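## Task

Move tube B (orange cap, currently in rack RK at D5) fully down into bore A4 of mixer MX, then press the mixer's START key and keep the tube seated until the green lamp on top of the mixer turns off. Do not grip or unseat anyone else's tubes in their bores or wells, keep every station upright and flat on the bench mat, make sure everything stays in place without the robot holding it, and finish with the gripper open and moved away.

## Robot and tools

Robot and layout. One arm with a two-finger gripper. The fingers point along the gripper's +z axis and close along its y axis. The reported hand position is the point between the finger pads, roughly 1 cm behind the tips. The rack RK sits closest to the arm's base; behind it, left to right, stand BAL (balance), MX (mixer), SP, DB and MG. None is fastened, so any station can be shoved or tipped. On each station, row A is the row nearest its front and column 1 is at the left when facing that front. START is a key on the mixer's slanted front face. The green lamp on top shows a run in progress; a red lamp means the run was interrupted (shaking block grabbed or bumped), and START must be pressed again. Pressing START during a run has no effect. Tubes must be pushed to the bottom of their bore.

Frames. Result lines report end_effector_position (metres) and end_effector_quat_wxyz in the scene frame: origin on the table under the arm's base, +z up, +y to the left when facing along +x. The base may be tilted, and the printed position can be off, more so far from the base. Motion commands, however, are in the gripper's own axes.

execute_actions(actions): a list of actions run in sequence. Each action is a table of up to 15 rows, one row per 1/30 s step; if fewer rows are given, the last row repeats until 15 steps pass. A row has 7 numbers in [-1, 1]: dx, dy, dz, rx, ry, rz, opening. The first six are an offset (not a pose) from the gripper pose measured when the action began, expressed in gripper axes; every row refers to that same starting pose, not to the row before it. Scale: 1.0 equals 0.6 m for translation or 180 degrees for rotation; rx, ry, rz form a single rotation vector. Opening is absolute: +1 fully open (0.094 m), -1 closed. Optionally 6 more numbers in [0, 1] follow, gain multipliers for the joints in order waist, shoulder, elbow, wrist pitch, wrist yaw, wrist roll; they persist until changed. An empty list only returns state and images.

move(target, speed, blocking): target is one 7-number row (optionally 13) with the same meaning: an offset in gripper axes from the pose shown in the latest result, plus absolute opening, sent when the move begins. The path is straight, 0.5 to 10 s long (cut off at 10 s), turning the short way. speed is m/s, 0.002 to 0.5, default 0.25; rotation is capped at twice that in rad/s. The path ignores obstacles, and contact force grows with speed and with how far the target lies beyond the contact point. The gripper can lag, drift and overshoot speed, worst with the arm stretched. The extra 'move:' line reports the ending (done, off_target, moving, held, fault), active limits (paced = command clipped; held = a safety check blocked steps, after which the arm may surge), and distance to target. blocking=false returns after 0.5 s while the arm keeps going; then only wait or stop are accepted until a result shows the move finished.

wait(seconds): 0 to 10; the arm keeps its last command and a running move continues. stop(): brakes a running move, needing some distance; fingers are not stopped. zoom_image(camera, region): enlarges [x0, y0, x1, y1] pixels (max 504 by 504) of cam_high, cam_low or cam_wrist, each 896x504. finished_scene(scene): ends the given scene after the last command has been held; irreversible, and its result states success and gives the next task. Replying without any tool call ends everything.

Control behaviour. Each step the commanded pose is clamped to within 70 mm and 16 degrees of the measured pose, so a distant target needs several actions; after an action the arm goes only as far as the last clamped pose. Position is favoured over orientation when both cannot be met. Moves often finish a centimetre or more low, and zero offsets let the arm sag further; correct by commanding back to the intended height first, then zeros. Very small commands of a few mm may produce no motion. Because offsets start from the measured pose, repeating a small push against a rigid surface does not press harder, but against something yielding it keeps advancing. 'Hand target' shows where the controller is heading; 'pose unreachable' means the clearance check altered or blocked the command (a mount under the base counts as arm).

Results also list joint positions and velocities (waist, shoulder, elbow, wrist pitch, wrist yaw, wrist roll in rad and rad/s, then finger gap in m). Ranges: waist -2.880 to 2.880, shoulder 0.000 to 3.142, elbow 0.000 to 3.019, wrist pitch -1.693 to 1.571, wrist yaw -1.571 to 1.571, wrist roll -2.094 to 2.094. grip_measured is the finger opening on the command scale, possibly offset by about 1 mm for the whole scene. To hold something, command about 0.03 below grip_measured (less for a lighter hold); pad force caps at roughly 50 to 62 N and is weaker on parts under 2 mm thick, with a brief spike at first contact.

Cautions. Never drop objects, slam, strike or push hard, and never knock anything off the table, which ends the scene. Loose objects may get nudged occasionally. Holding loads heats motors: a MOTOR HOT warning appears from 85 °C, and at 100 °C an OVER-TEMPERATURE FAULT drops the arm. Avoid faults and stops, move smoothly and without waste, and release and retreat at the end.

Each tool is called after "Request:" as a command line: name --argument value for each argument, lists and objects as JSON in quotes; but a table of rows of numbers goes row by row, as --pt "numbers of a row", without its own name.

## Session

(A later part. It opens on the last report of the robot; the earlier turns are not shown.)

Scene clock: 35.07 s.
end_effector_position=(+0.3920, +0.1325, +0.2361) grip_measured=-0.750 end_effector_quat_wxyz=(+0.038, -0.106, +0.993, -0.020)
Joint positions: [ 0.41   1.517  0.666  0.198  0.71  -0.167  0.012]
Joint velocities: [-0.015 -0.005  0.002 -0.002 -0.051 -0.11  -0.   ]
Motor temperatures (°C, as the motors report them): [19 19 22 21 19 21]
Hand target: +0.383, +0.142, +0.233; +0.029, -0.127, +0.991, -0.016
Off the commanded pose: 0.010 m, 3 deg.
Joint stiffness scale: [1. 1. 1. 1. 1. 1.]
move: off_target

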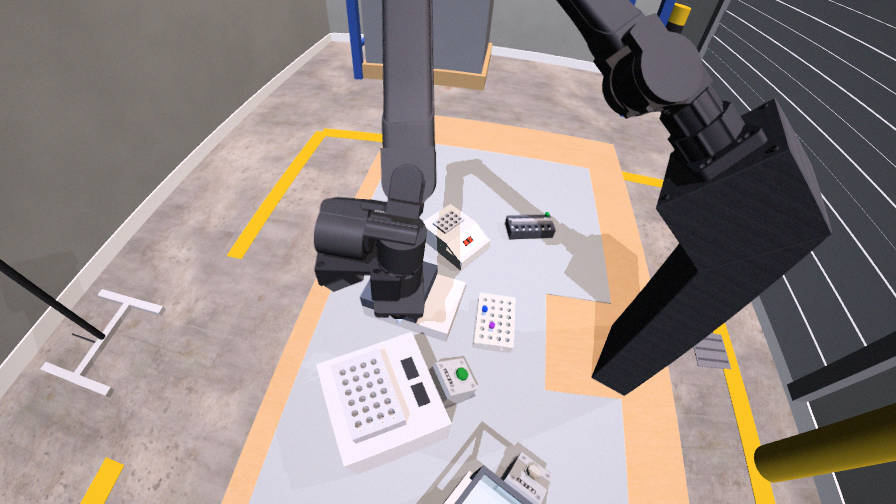

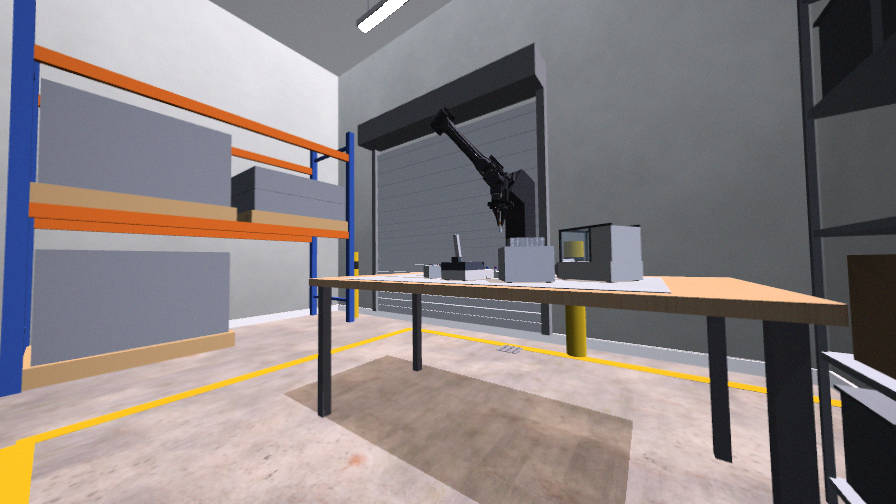

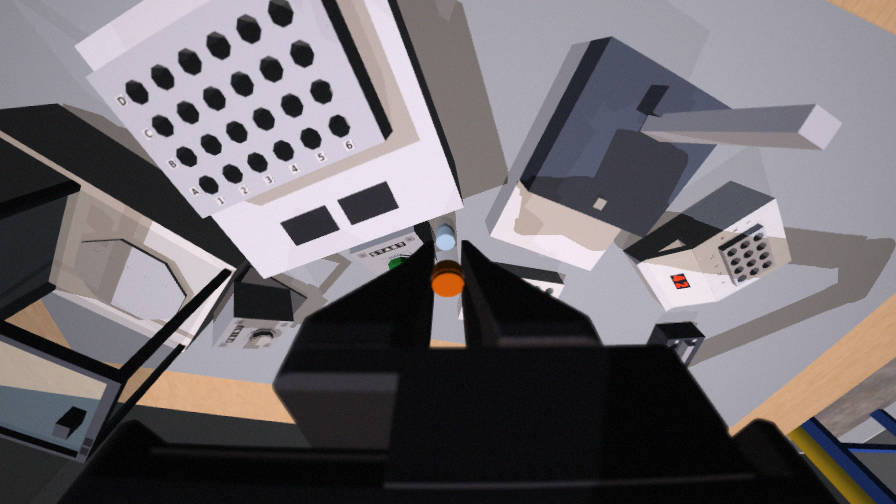

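Request:
move --target '[-0.01,0.18,0.04,-0.015,-0.03,-0.12,-0.78]' --speed 0.15

Scene clock: 39.60 s.
end_effector_position=(+0.3784, +0.2287, +0.2089) grip_measured=-0.765 end_effector_quat_wxyz=(+0.075, -0.281, +0.957, -0.001)
Joint positions: [ 0.526  1.784  0.761  0.401  0.736 -0.49   0.011]
Joint velocities: [ 0.005  0.005 -0.012 -0.017  0.037 -0.095 -0.001]
Motor temperatures (°C, as the motors report them): [19 19 22 21 19 21]
Hand target: +0.375, +0.239, +0.208; +0.077, -0.292, +0.953, +0.002
Off the commanded pose: 0.010 m, 1 deg.
Joint stiffness scale: [1. 1. 1. 1. 1. 1.]
move: done

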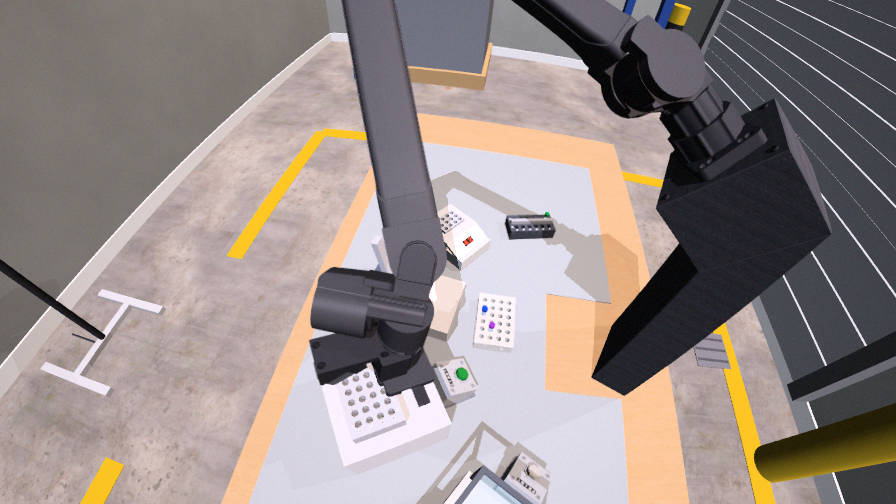

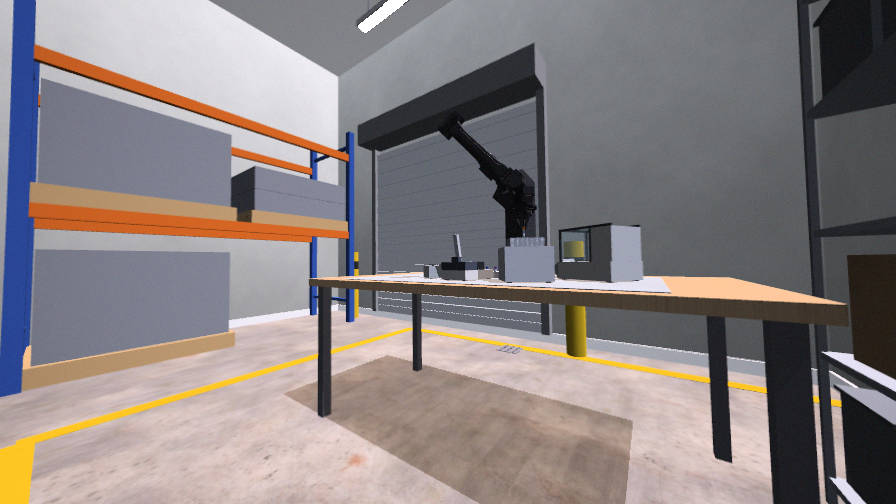

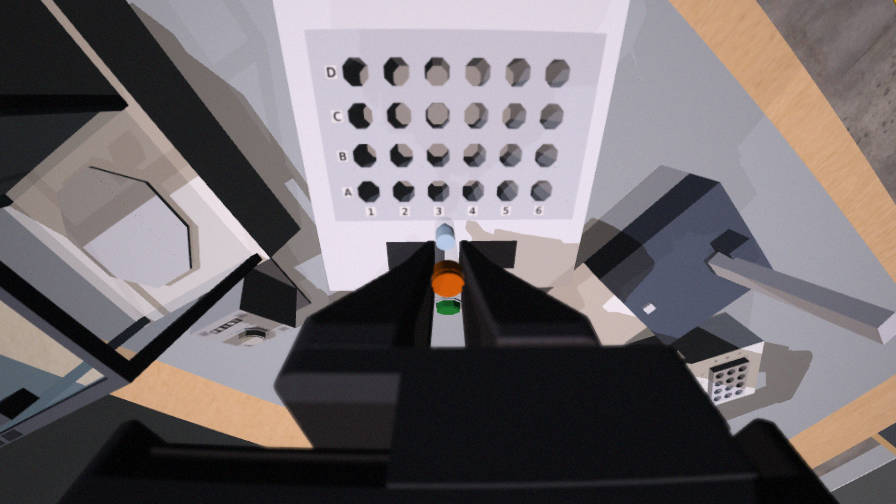

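Request:
move --target '[-0.012,-0.03,0.025,-0.012,0,0,-0.78]' --speed 0.04

Scene clock: 42.47 s.
end_effector_position=(+0.3887, +0.2341, +0.2039) grip_measured=-0.765 end_effector_quat_wxyz=(+0.075, -0.287, +0.955, +0.029)
Joint positions: [ 0.506  1.773  0.788  0.356  0.66  -0.503  0.011]
Joint velocities: [-0.015  0.005 -0.027  0.007 -0.037 -0.066 -0.   ]
Motor temperatures (°C, as the motors report them): [20 19 22 21 19 21]
Hand target: +0.396, +0.218, +0.196; +0.070, -0.282, +0.957, +0.017
Off the commanded pose: 0.019 m, 2 deg.
Joint stiffness scale: [1. 1. 1. 1. 1. 1.]
move: off_target

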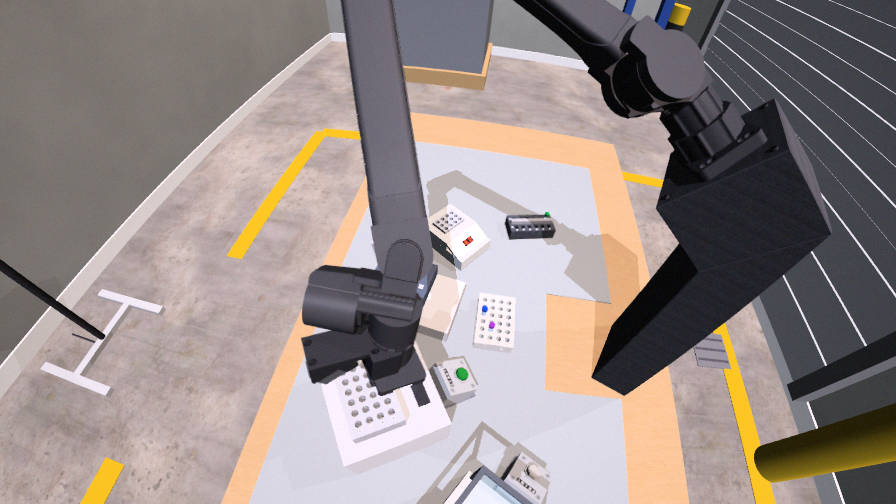

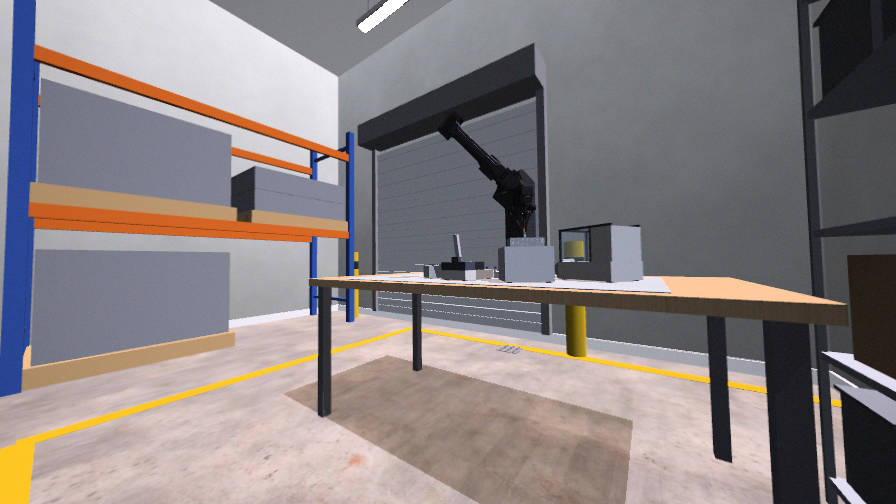

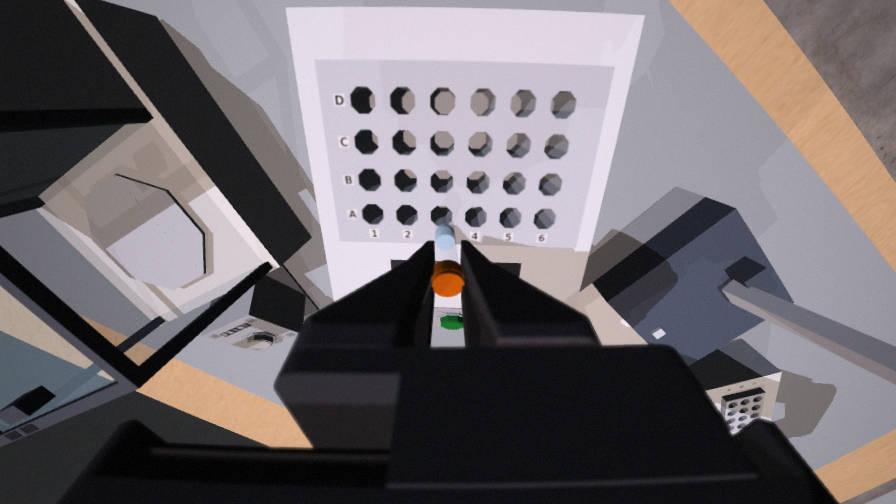

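Request:
move --target '[0.012,-0.058,0.025,0.008,0,0,-0.78]' --speed 0.04

Request:
zoom_image --camera "cam_low" --region '[460,190,600,290]'

Scene clock: 46.50 s.
end_effector_position=(+0.3962, +0.2301, +0.2032) grip_measured=-0.765 end_effector_quat_wxyz=(+0.084, -0.299, +0.950, +0.041)
Joint positions: [ 0.486  1.755  0.785  0.365  0.614 -0.551  0.011]
Joint velocities: [-0.005  0.005 -0.012  0.002  0.007 -0.037 -0.002]
Motor temperatures (°C, as the motors report them): [20 19 22 21 19 21]
Hand target: +0.404, +0.203, +0.188; +0.078, -0.286, +0.955, +0.017
Off the commanded pose: 0.032 m, 3 deg.
Joint stiffness scale: [1. 1. 1. 1. 1. 1.]
move: off_target

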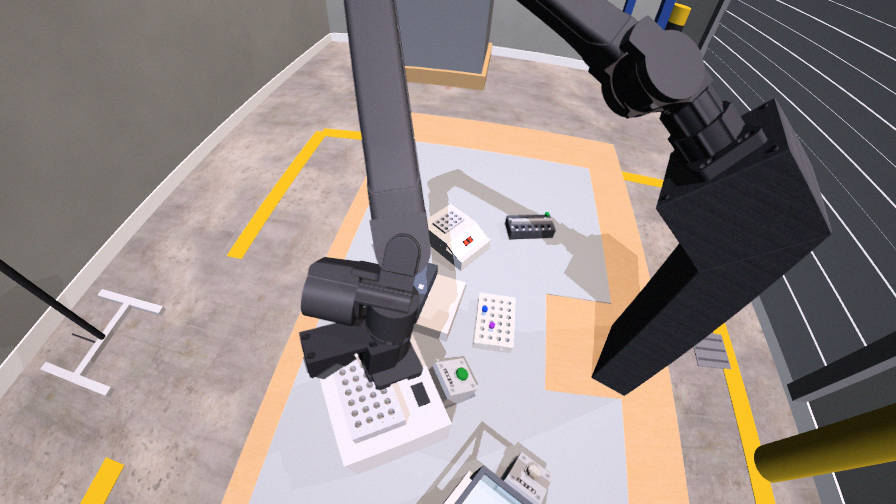

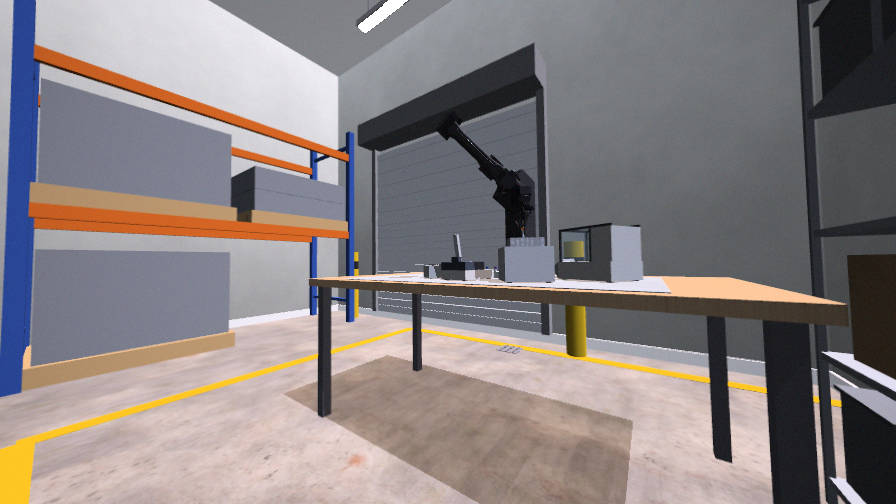

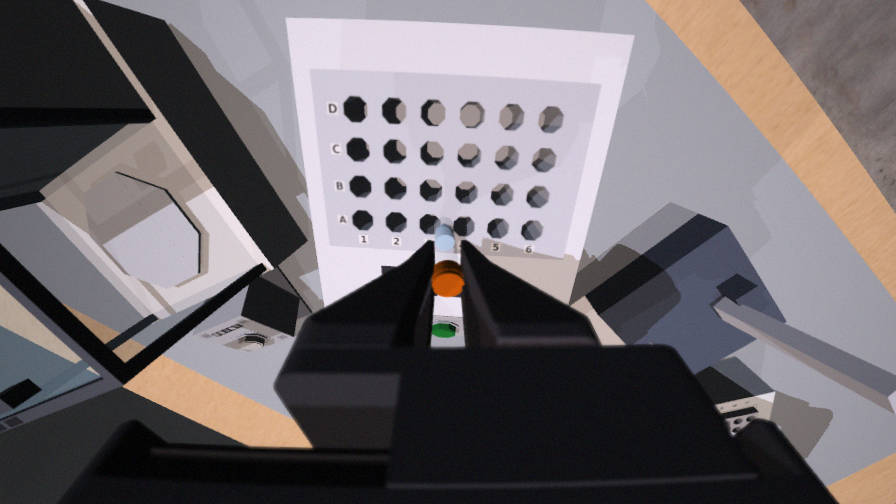

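Region (460, 190, 600, 290) of cam_low's 896x504 image, scaled by 3.600, with more detail than that image has; it fills the top 360 rows of this view, and the rest is white.

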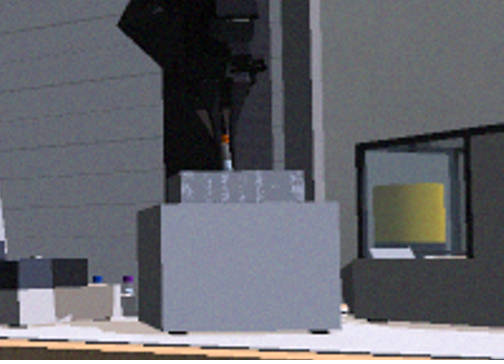

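Request:
wait --seconds 1

Scene clock: 48.77 s.
end_effector_position=(+0.3962, +0.2301, +0.2032) grip_measured=-0.765 end_effector_quat_wxyz=(+0.084, -0.300, +0.949, +0.041)
Joint positions: [ 0.486  1.755  0.785  0.365  0.614 -0.552  0.011]
Joint velocities: [-0.024 -0.015 -0.022  0.002 -0.022 -0.007 -0.   ]
Motor temperatures (°C, as the motors report them): [20 19 22 21 19 21]
Hand target: +0.404, +0.203, +0.188; +0.078, -0.286, +0.955, +0.017
Off the commanded pose: 0.032 m, 3 deg.
Joint stiffness scale: [1. 1. 1. 1. 1. 1.]
wait: 1.00 s; at rest from the start

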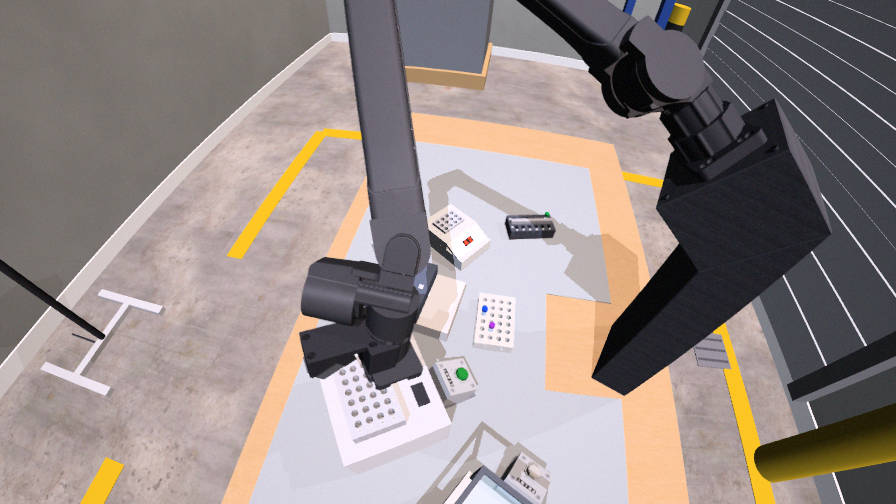

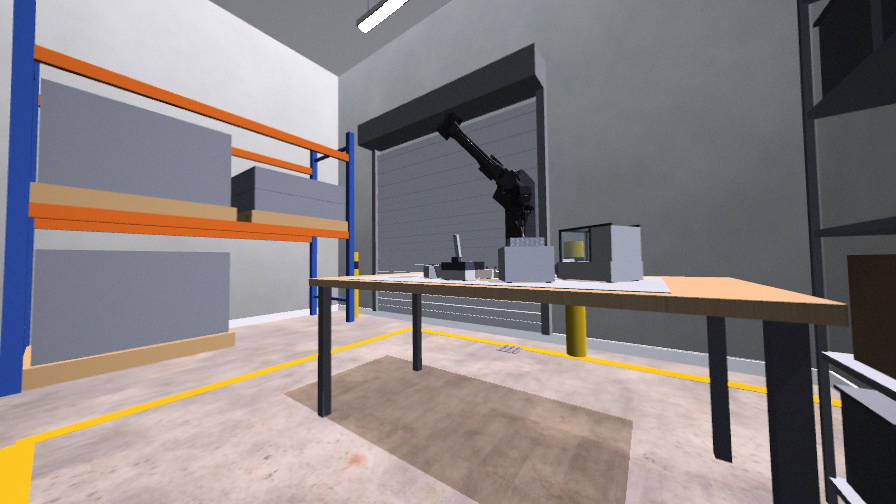

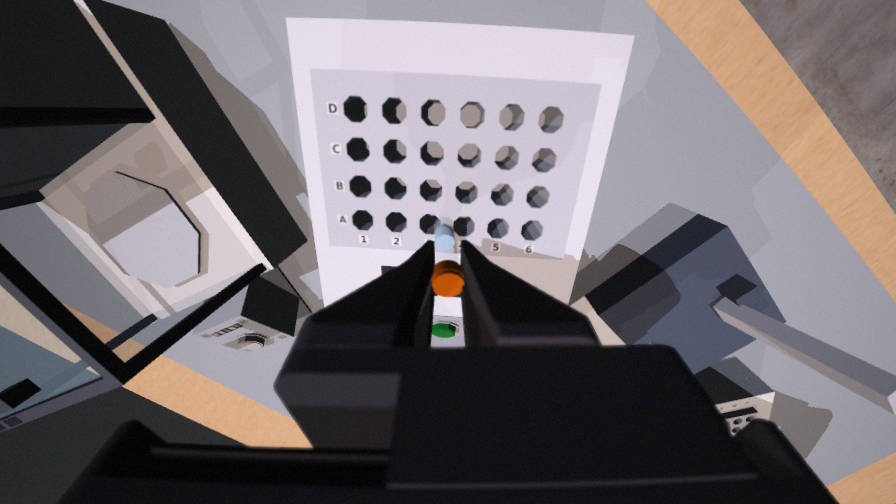

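Request:
execute_actions --actions '[[[0.022,-0.06,0.02,0.015,0.004,0.008,-0.78]]]'

Request:
wait --seconds 0.5

Scene clock: 51.37 s.
end_effector_position=(+0.4013, +0.2193, +0.1999) grip_measured=-0.765 end_effector_quat_wxyz=(+0.090, -0.296, +0.950, +0.043)
Joint positions: [ 0.459  1.74   0.775  0.383  0.585 -0.571  0.011]
Joint velocities: [ 0.005 -0.005  0.002 -0.007 -0.022 -0.007  0.001]
Motor temperatures (°C, as the motors report them): [20 19 22 21 19 21]
Hand target: +0.408, +0.195, +0.188; +0.085, -0.286, +0.954, +0.018
Off the commanded pose: 0.028 m, 3 deg.
Joint stiffness scale: [1. 1. 1. 1. 1. 1.]

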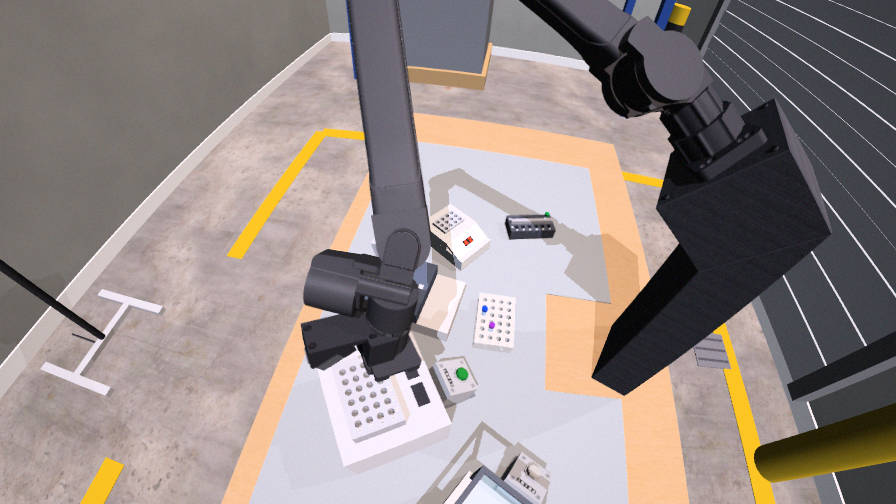

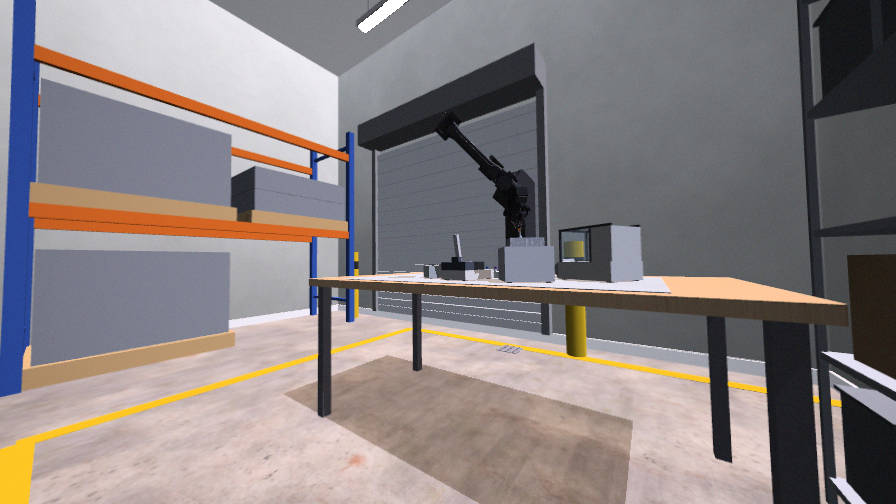

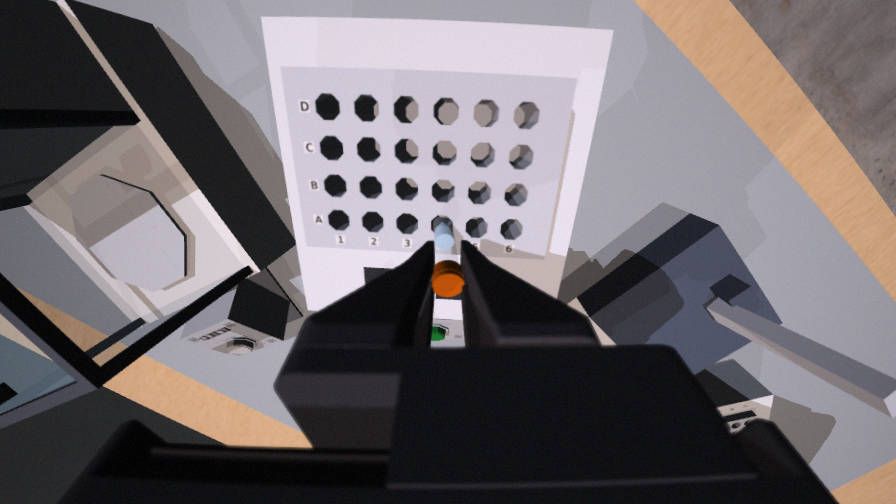

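Scene clock: 51.87 s.
end_effector_position=(+0.4013, +0.2193, +0.1999) grip_measured=-0.765 end_effector_quat_wxyz=(+0.090, -0.297, +0.950, +0.043)
Joint positions: [ 0.459  1.74   0.775  0.383  0.585 -0.572  0.011]
Joint velocities: [-0.005 -0.015 -0.007  0.002 -0.022 -0.007 -0.001]
Motor temperatures (°C, as the motors report them): [20 19 21 21 19 21]
Hand target: +0.408, +0.195, +0.188; +0.085, -0.286, +0.954, +0.018
Off the commanded pose: 0.028 m, 3 deg.
Joint stiffness scale: [1. 1. 1. 1. 1. 1.]
wait: 0.50 s; at rest by 0.17 s

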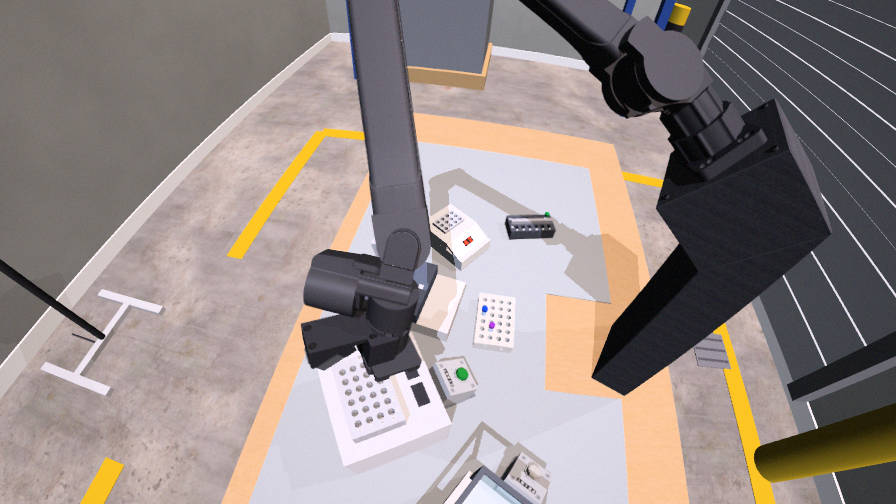

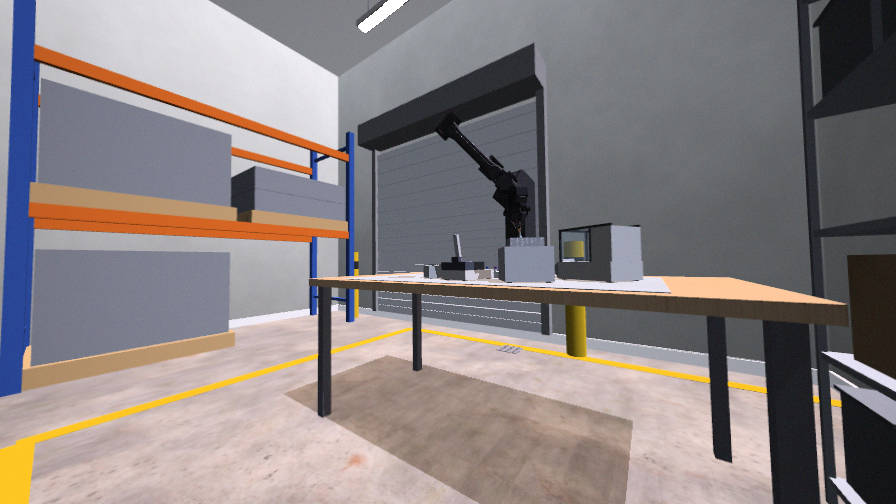

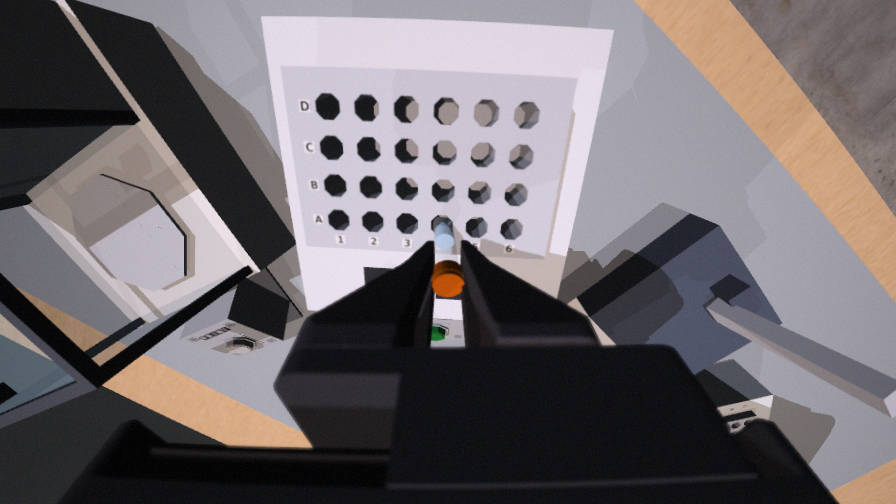

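Request:
move --target '[0.014,-0.006,0.024,0,0,0,-0.78]' --speed 0.03

Scene clock: 54.47 s.
end_effector_position=(+0.4025, +0.2220, +0.1986) grip_measured=-0.765 end_effector_quat_wxyz=(+0.097, -0.297, +0.949, +0.051)
Joint positions: [ 0.455  1.744  0.775  0.399  0.562 -0.58   0.011]
Joint velocities: [-0.005 -0.015 -0.002 -0.007 -0.081 -0.037 -0.   ]
Motor temperatures (°C, as the motors report them): [20 19 21 21 19 21]
Hand target: +0.398, +0.213, +0.185; +0.090, -0.296, +0.950, +0.043
Off the commanded pose: 0.017 m, 1 deg.
Joint stiffness scale: [1. 1. 1. 1. 1. 1.]
move: off_target

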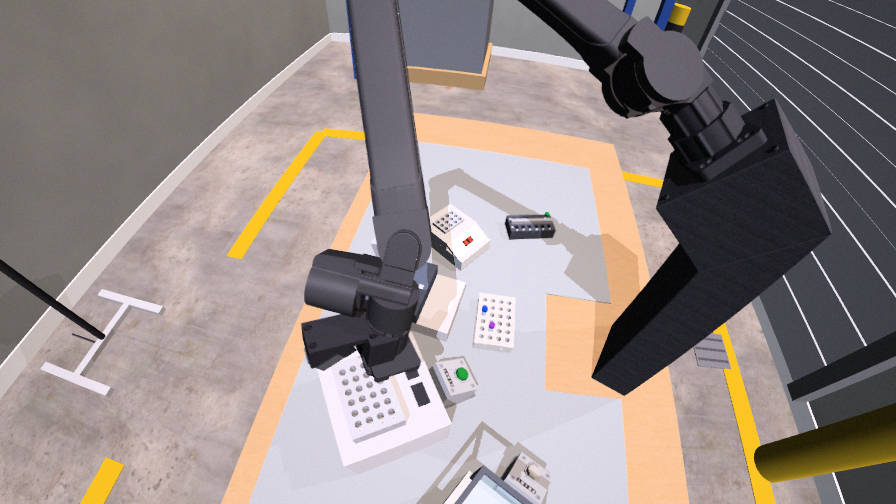

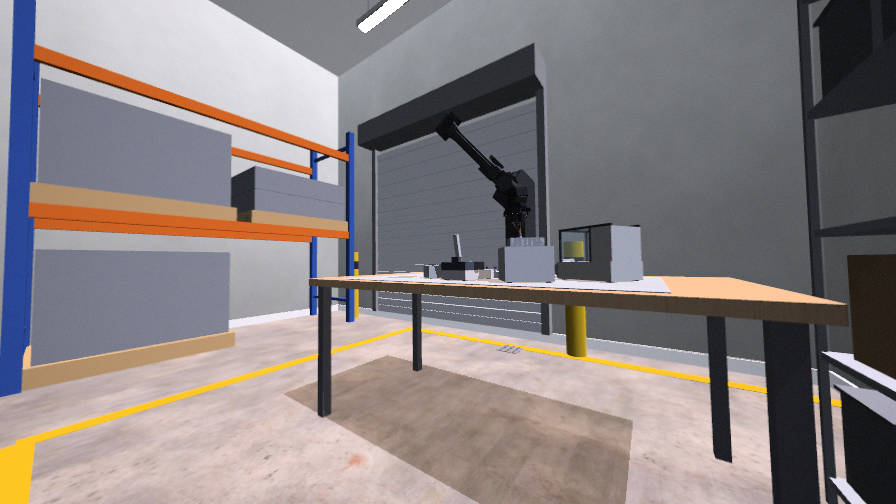

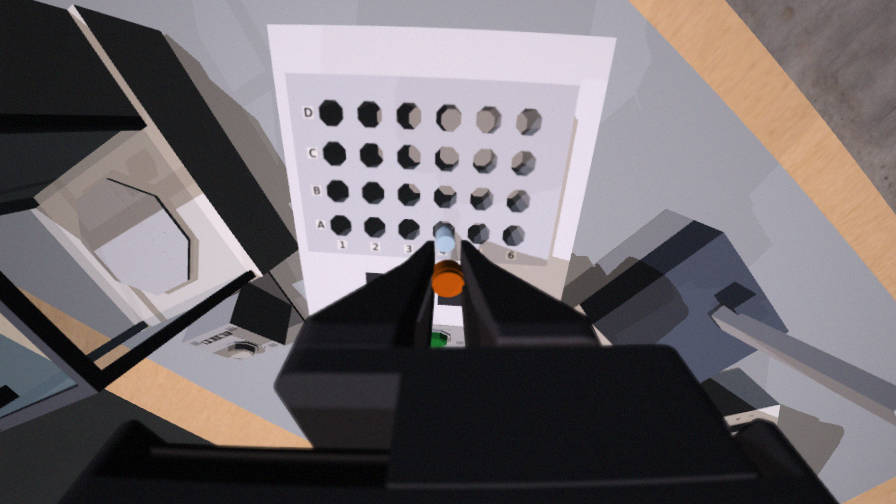

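Request:
move --target '[0.02,-0.008,0.05,0.012,0.005,0,-0.78]' --speed 0.03

Scene clock: 57.87 s.
end_effector_position=(+0.4048, +0.2267, +0.1870) grip_measured=-0.765 end_effector_quat_wxyz=(+0.106, -0.296, +0.948, +0.042)
Joint positions: [ 0.449  1.79   0.794  0.455  0.57  -0.599  0.011]
Joint velocities: [-0.015 -0.005  0.012 -0.007 -0.037 -0.037  0.   ]
Motor temperatures (°C, as the motors report them): [20 19 21 21 19 21]
Hand target: +0.399, +0.216, +0.167; +0.095, -0.295, +0.950, +0.031
Off the commanded pose: 0.024 m, 2 deg.
Joint stiffness scale: [1. 1. 1. 1. 1. 1.]
move: off_target

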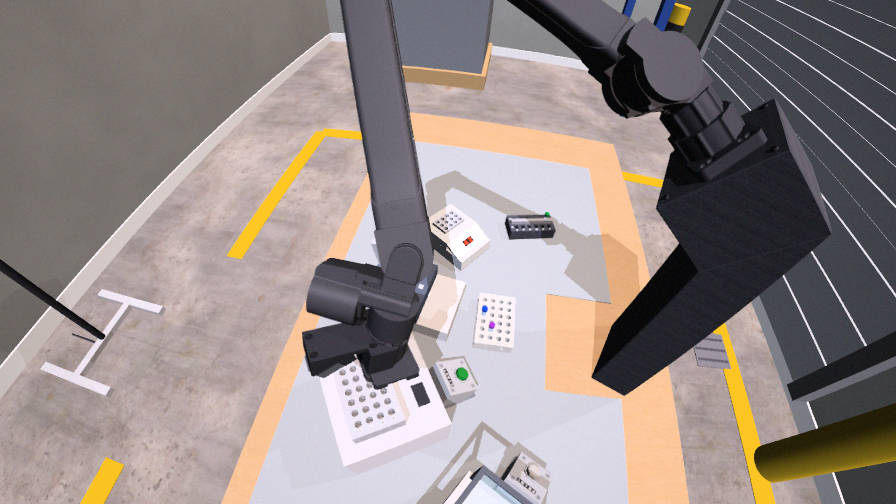

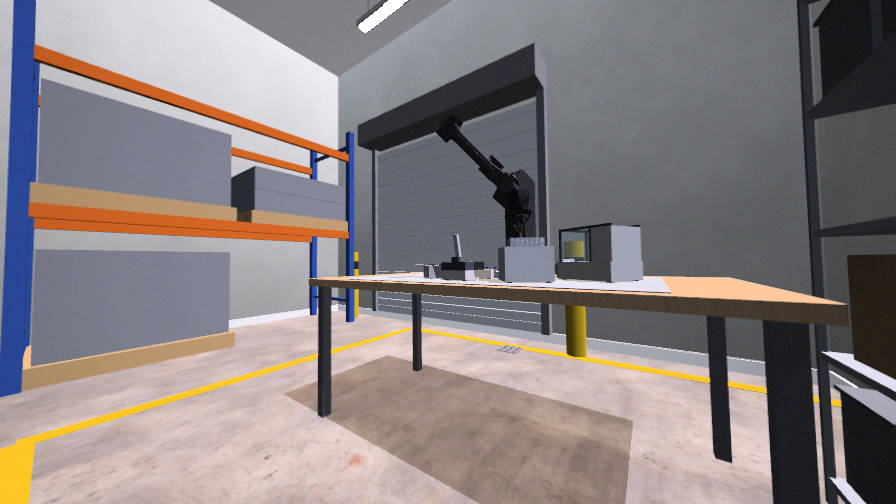

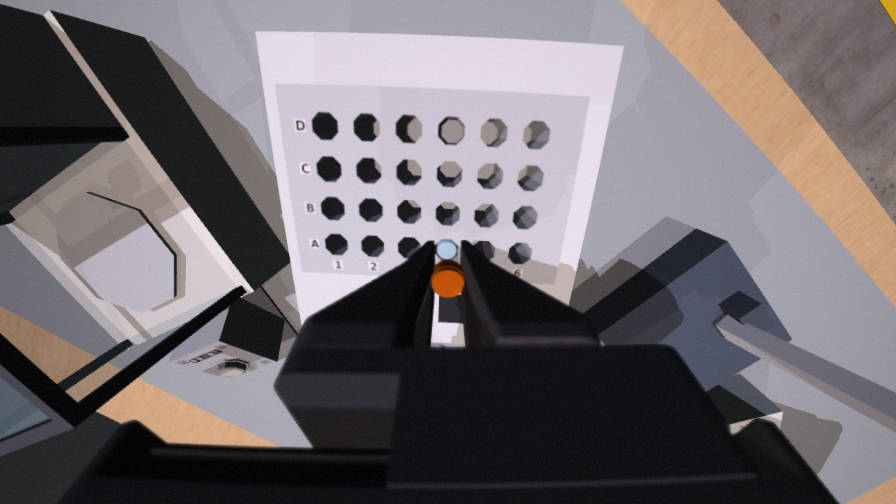

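Release, rise, straighten, then push with closed fingers.

Request:
move --target '[0,0,0,0,0,0,-0.45]'

Request:
move --target '[-0.005,0,-0.07,0,0.04,0,-0.45]' --speed 0.05

Scene clock: 60.30 s.
end_effector_position=(+0.4048, +0.2267, +0.1870) grip_measured=-0.452 end_effector_quat_wxyz=(+0.106, -0.296, +0.948, +0.042)
Joint positions: [ 0.449  1.79   0.794  0.455  0.57  -0.6    0.026]
Joint velocities: [-0.005  0.005 -0.012  0.012 -0.007 -0.095 -0.   ]
Motor temperatures (°C, as the motors report them): [20 19 21 21 19 21]
Hand target: +0.405, +0.227, +0.187; +0.106, -0.296, +0.948, +0.042
Off the commanded pose: 0.000 m, 0 deg.
Joint stiffness scale: [1. 1. 1. 1. 1. 1.]
move: done

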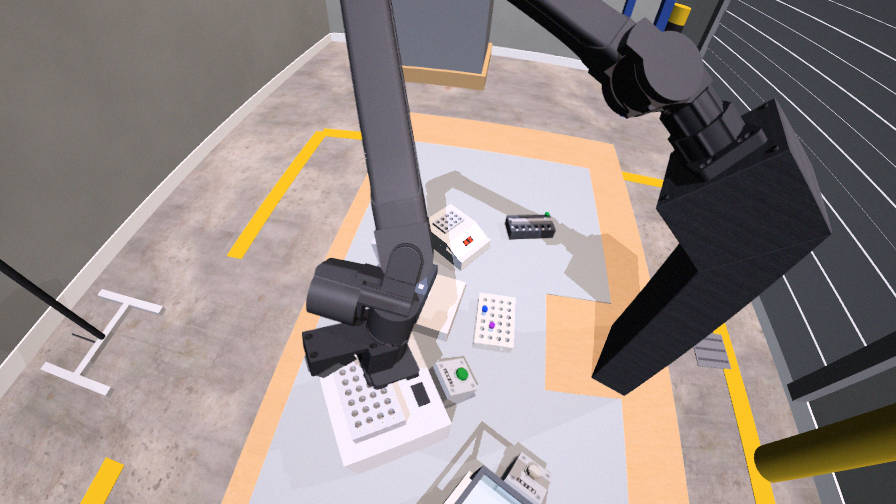

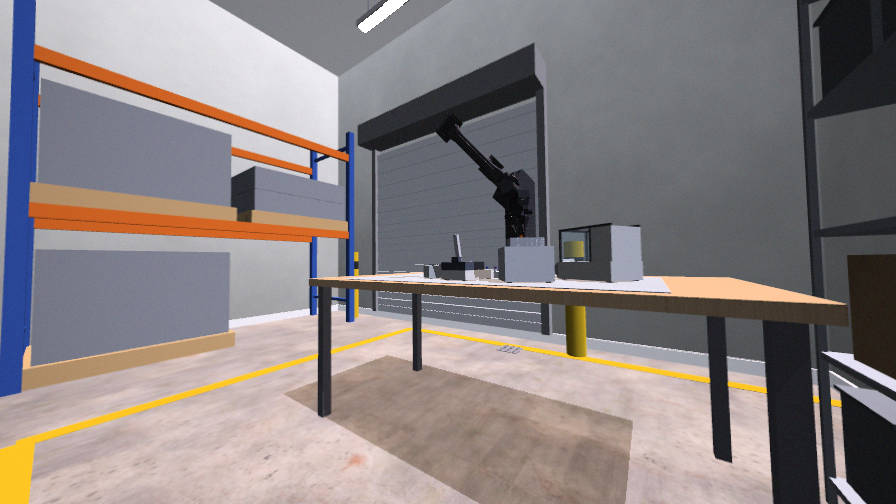

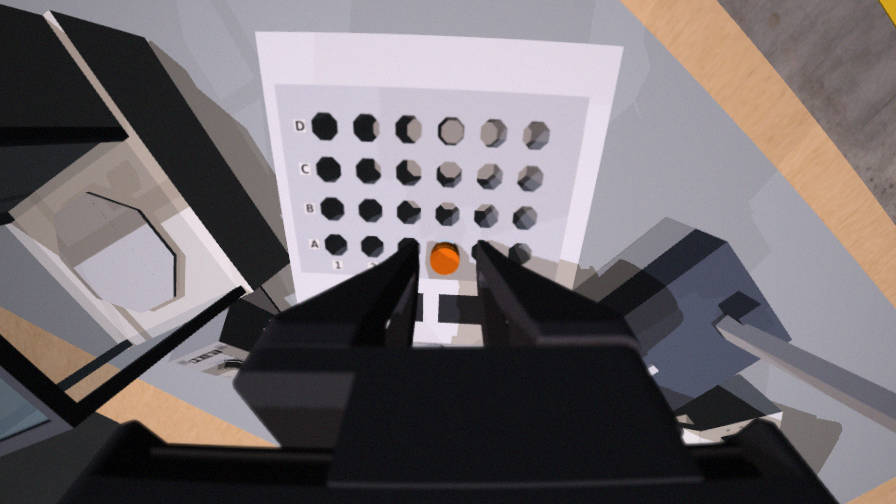

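Scene clock: 61.87 s.
end_effector_position=(+0.3938, +0.2170, +0.2216) grip_measured=-0.452 end_effector_quat_wxyz=(+0.041, -0.304, +0.952, +0.019)
Joint positions: [ 0.513  1.69   0.794  0.181  0.696 -0.48   0.026]
Joint velocities: [ 0.015 -0.005  0.002 -0.002 -0.007 -0.007  0.001]
Motor temperatures (°C, as the motors report them): [20 19 21 21 19 21]
Hand target: +0.400, +0.222, +0.229; +0.048, -0.298, +0.953, +0.023
Off the commanded pose: 0.011 m, 1 deg.
Joint stiffness scale: [1. 1. 1. 1. 1. 1.]
move: off_target

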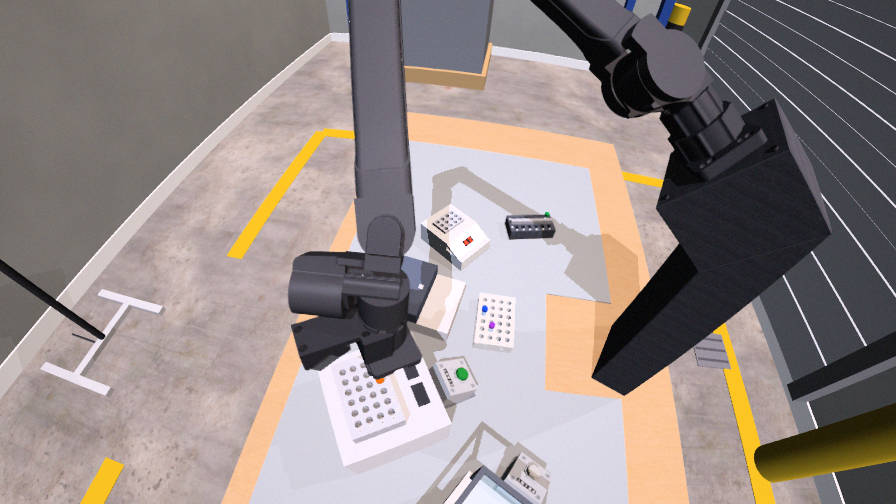

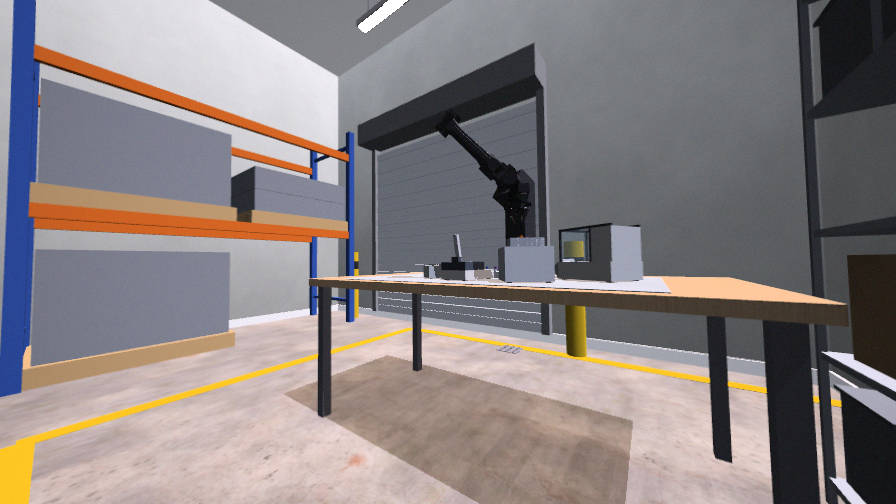

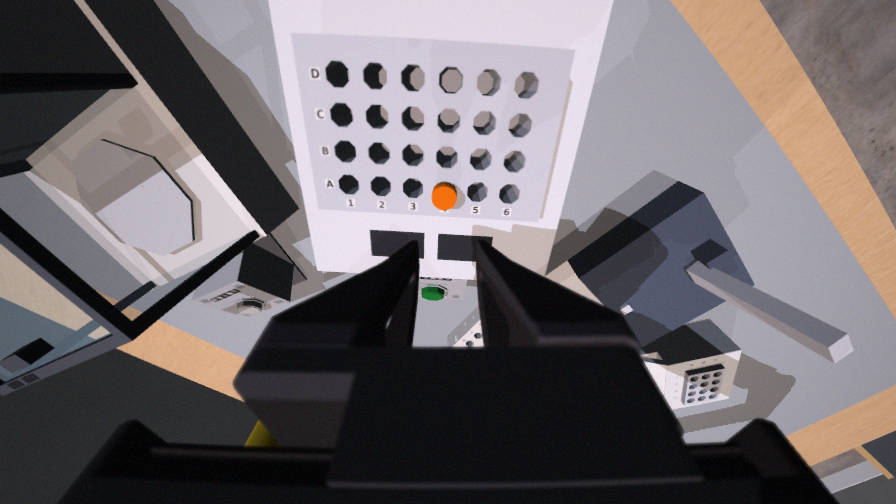

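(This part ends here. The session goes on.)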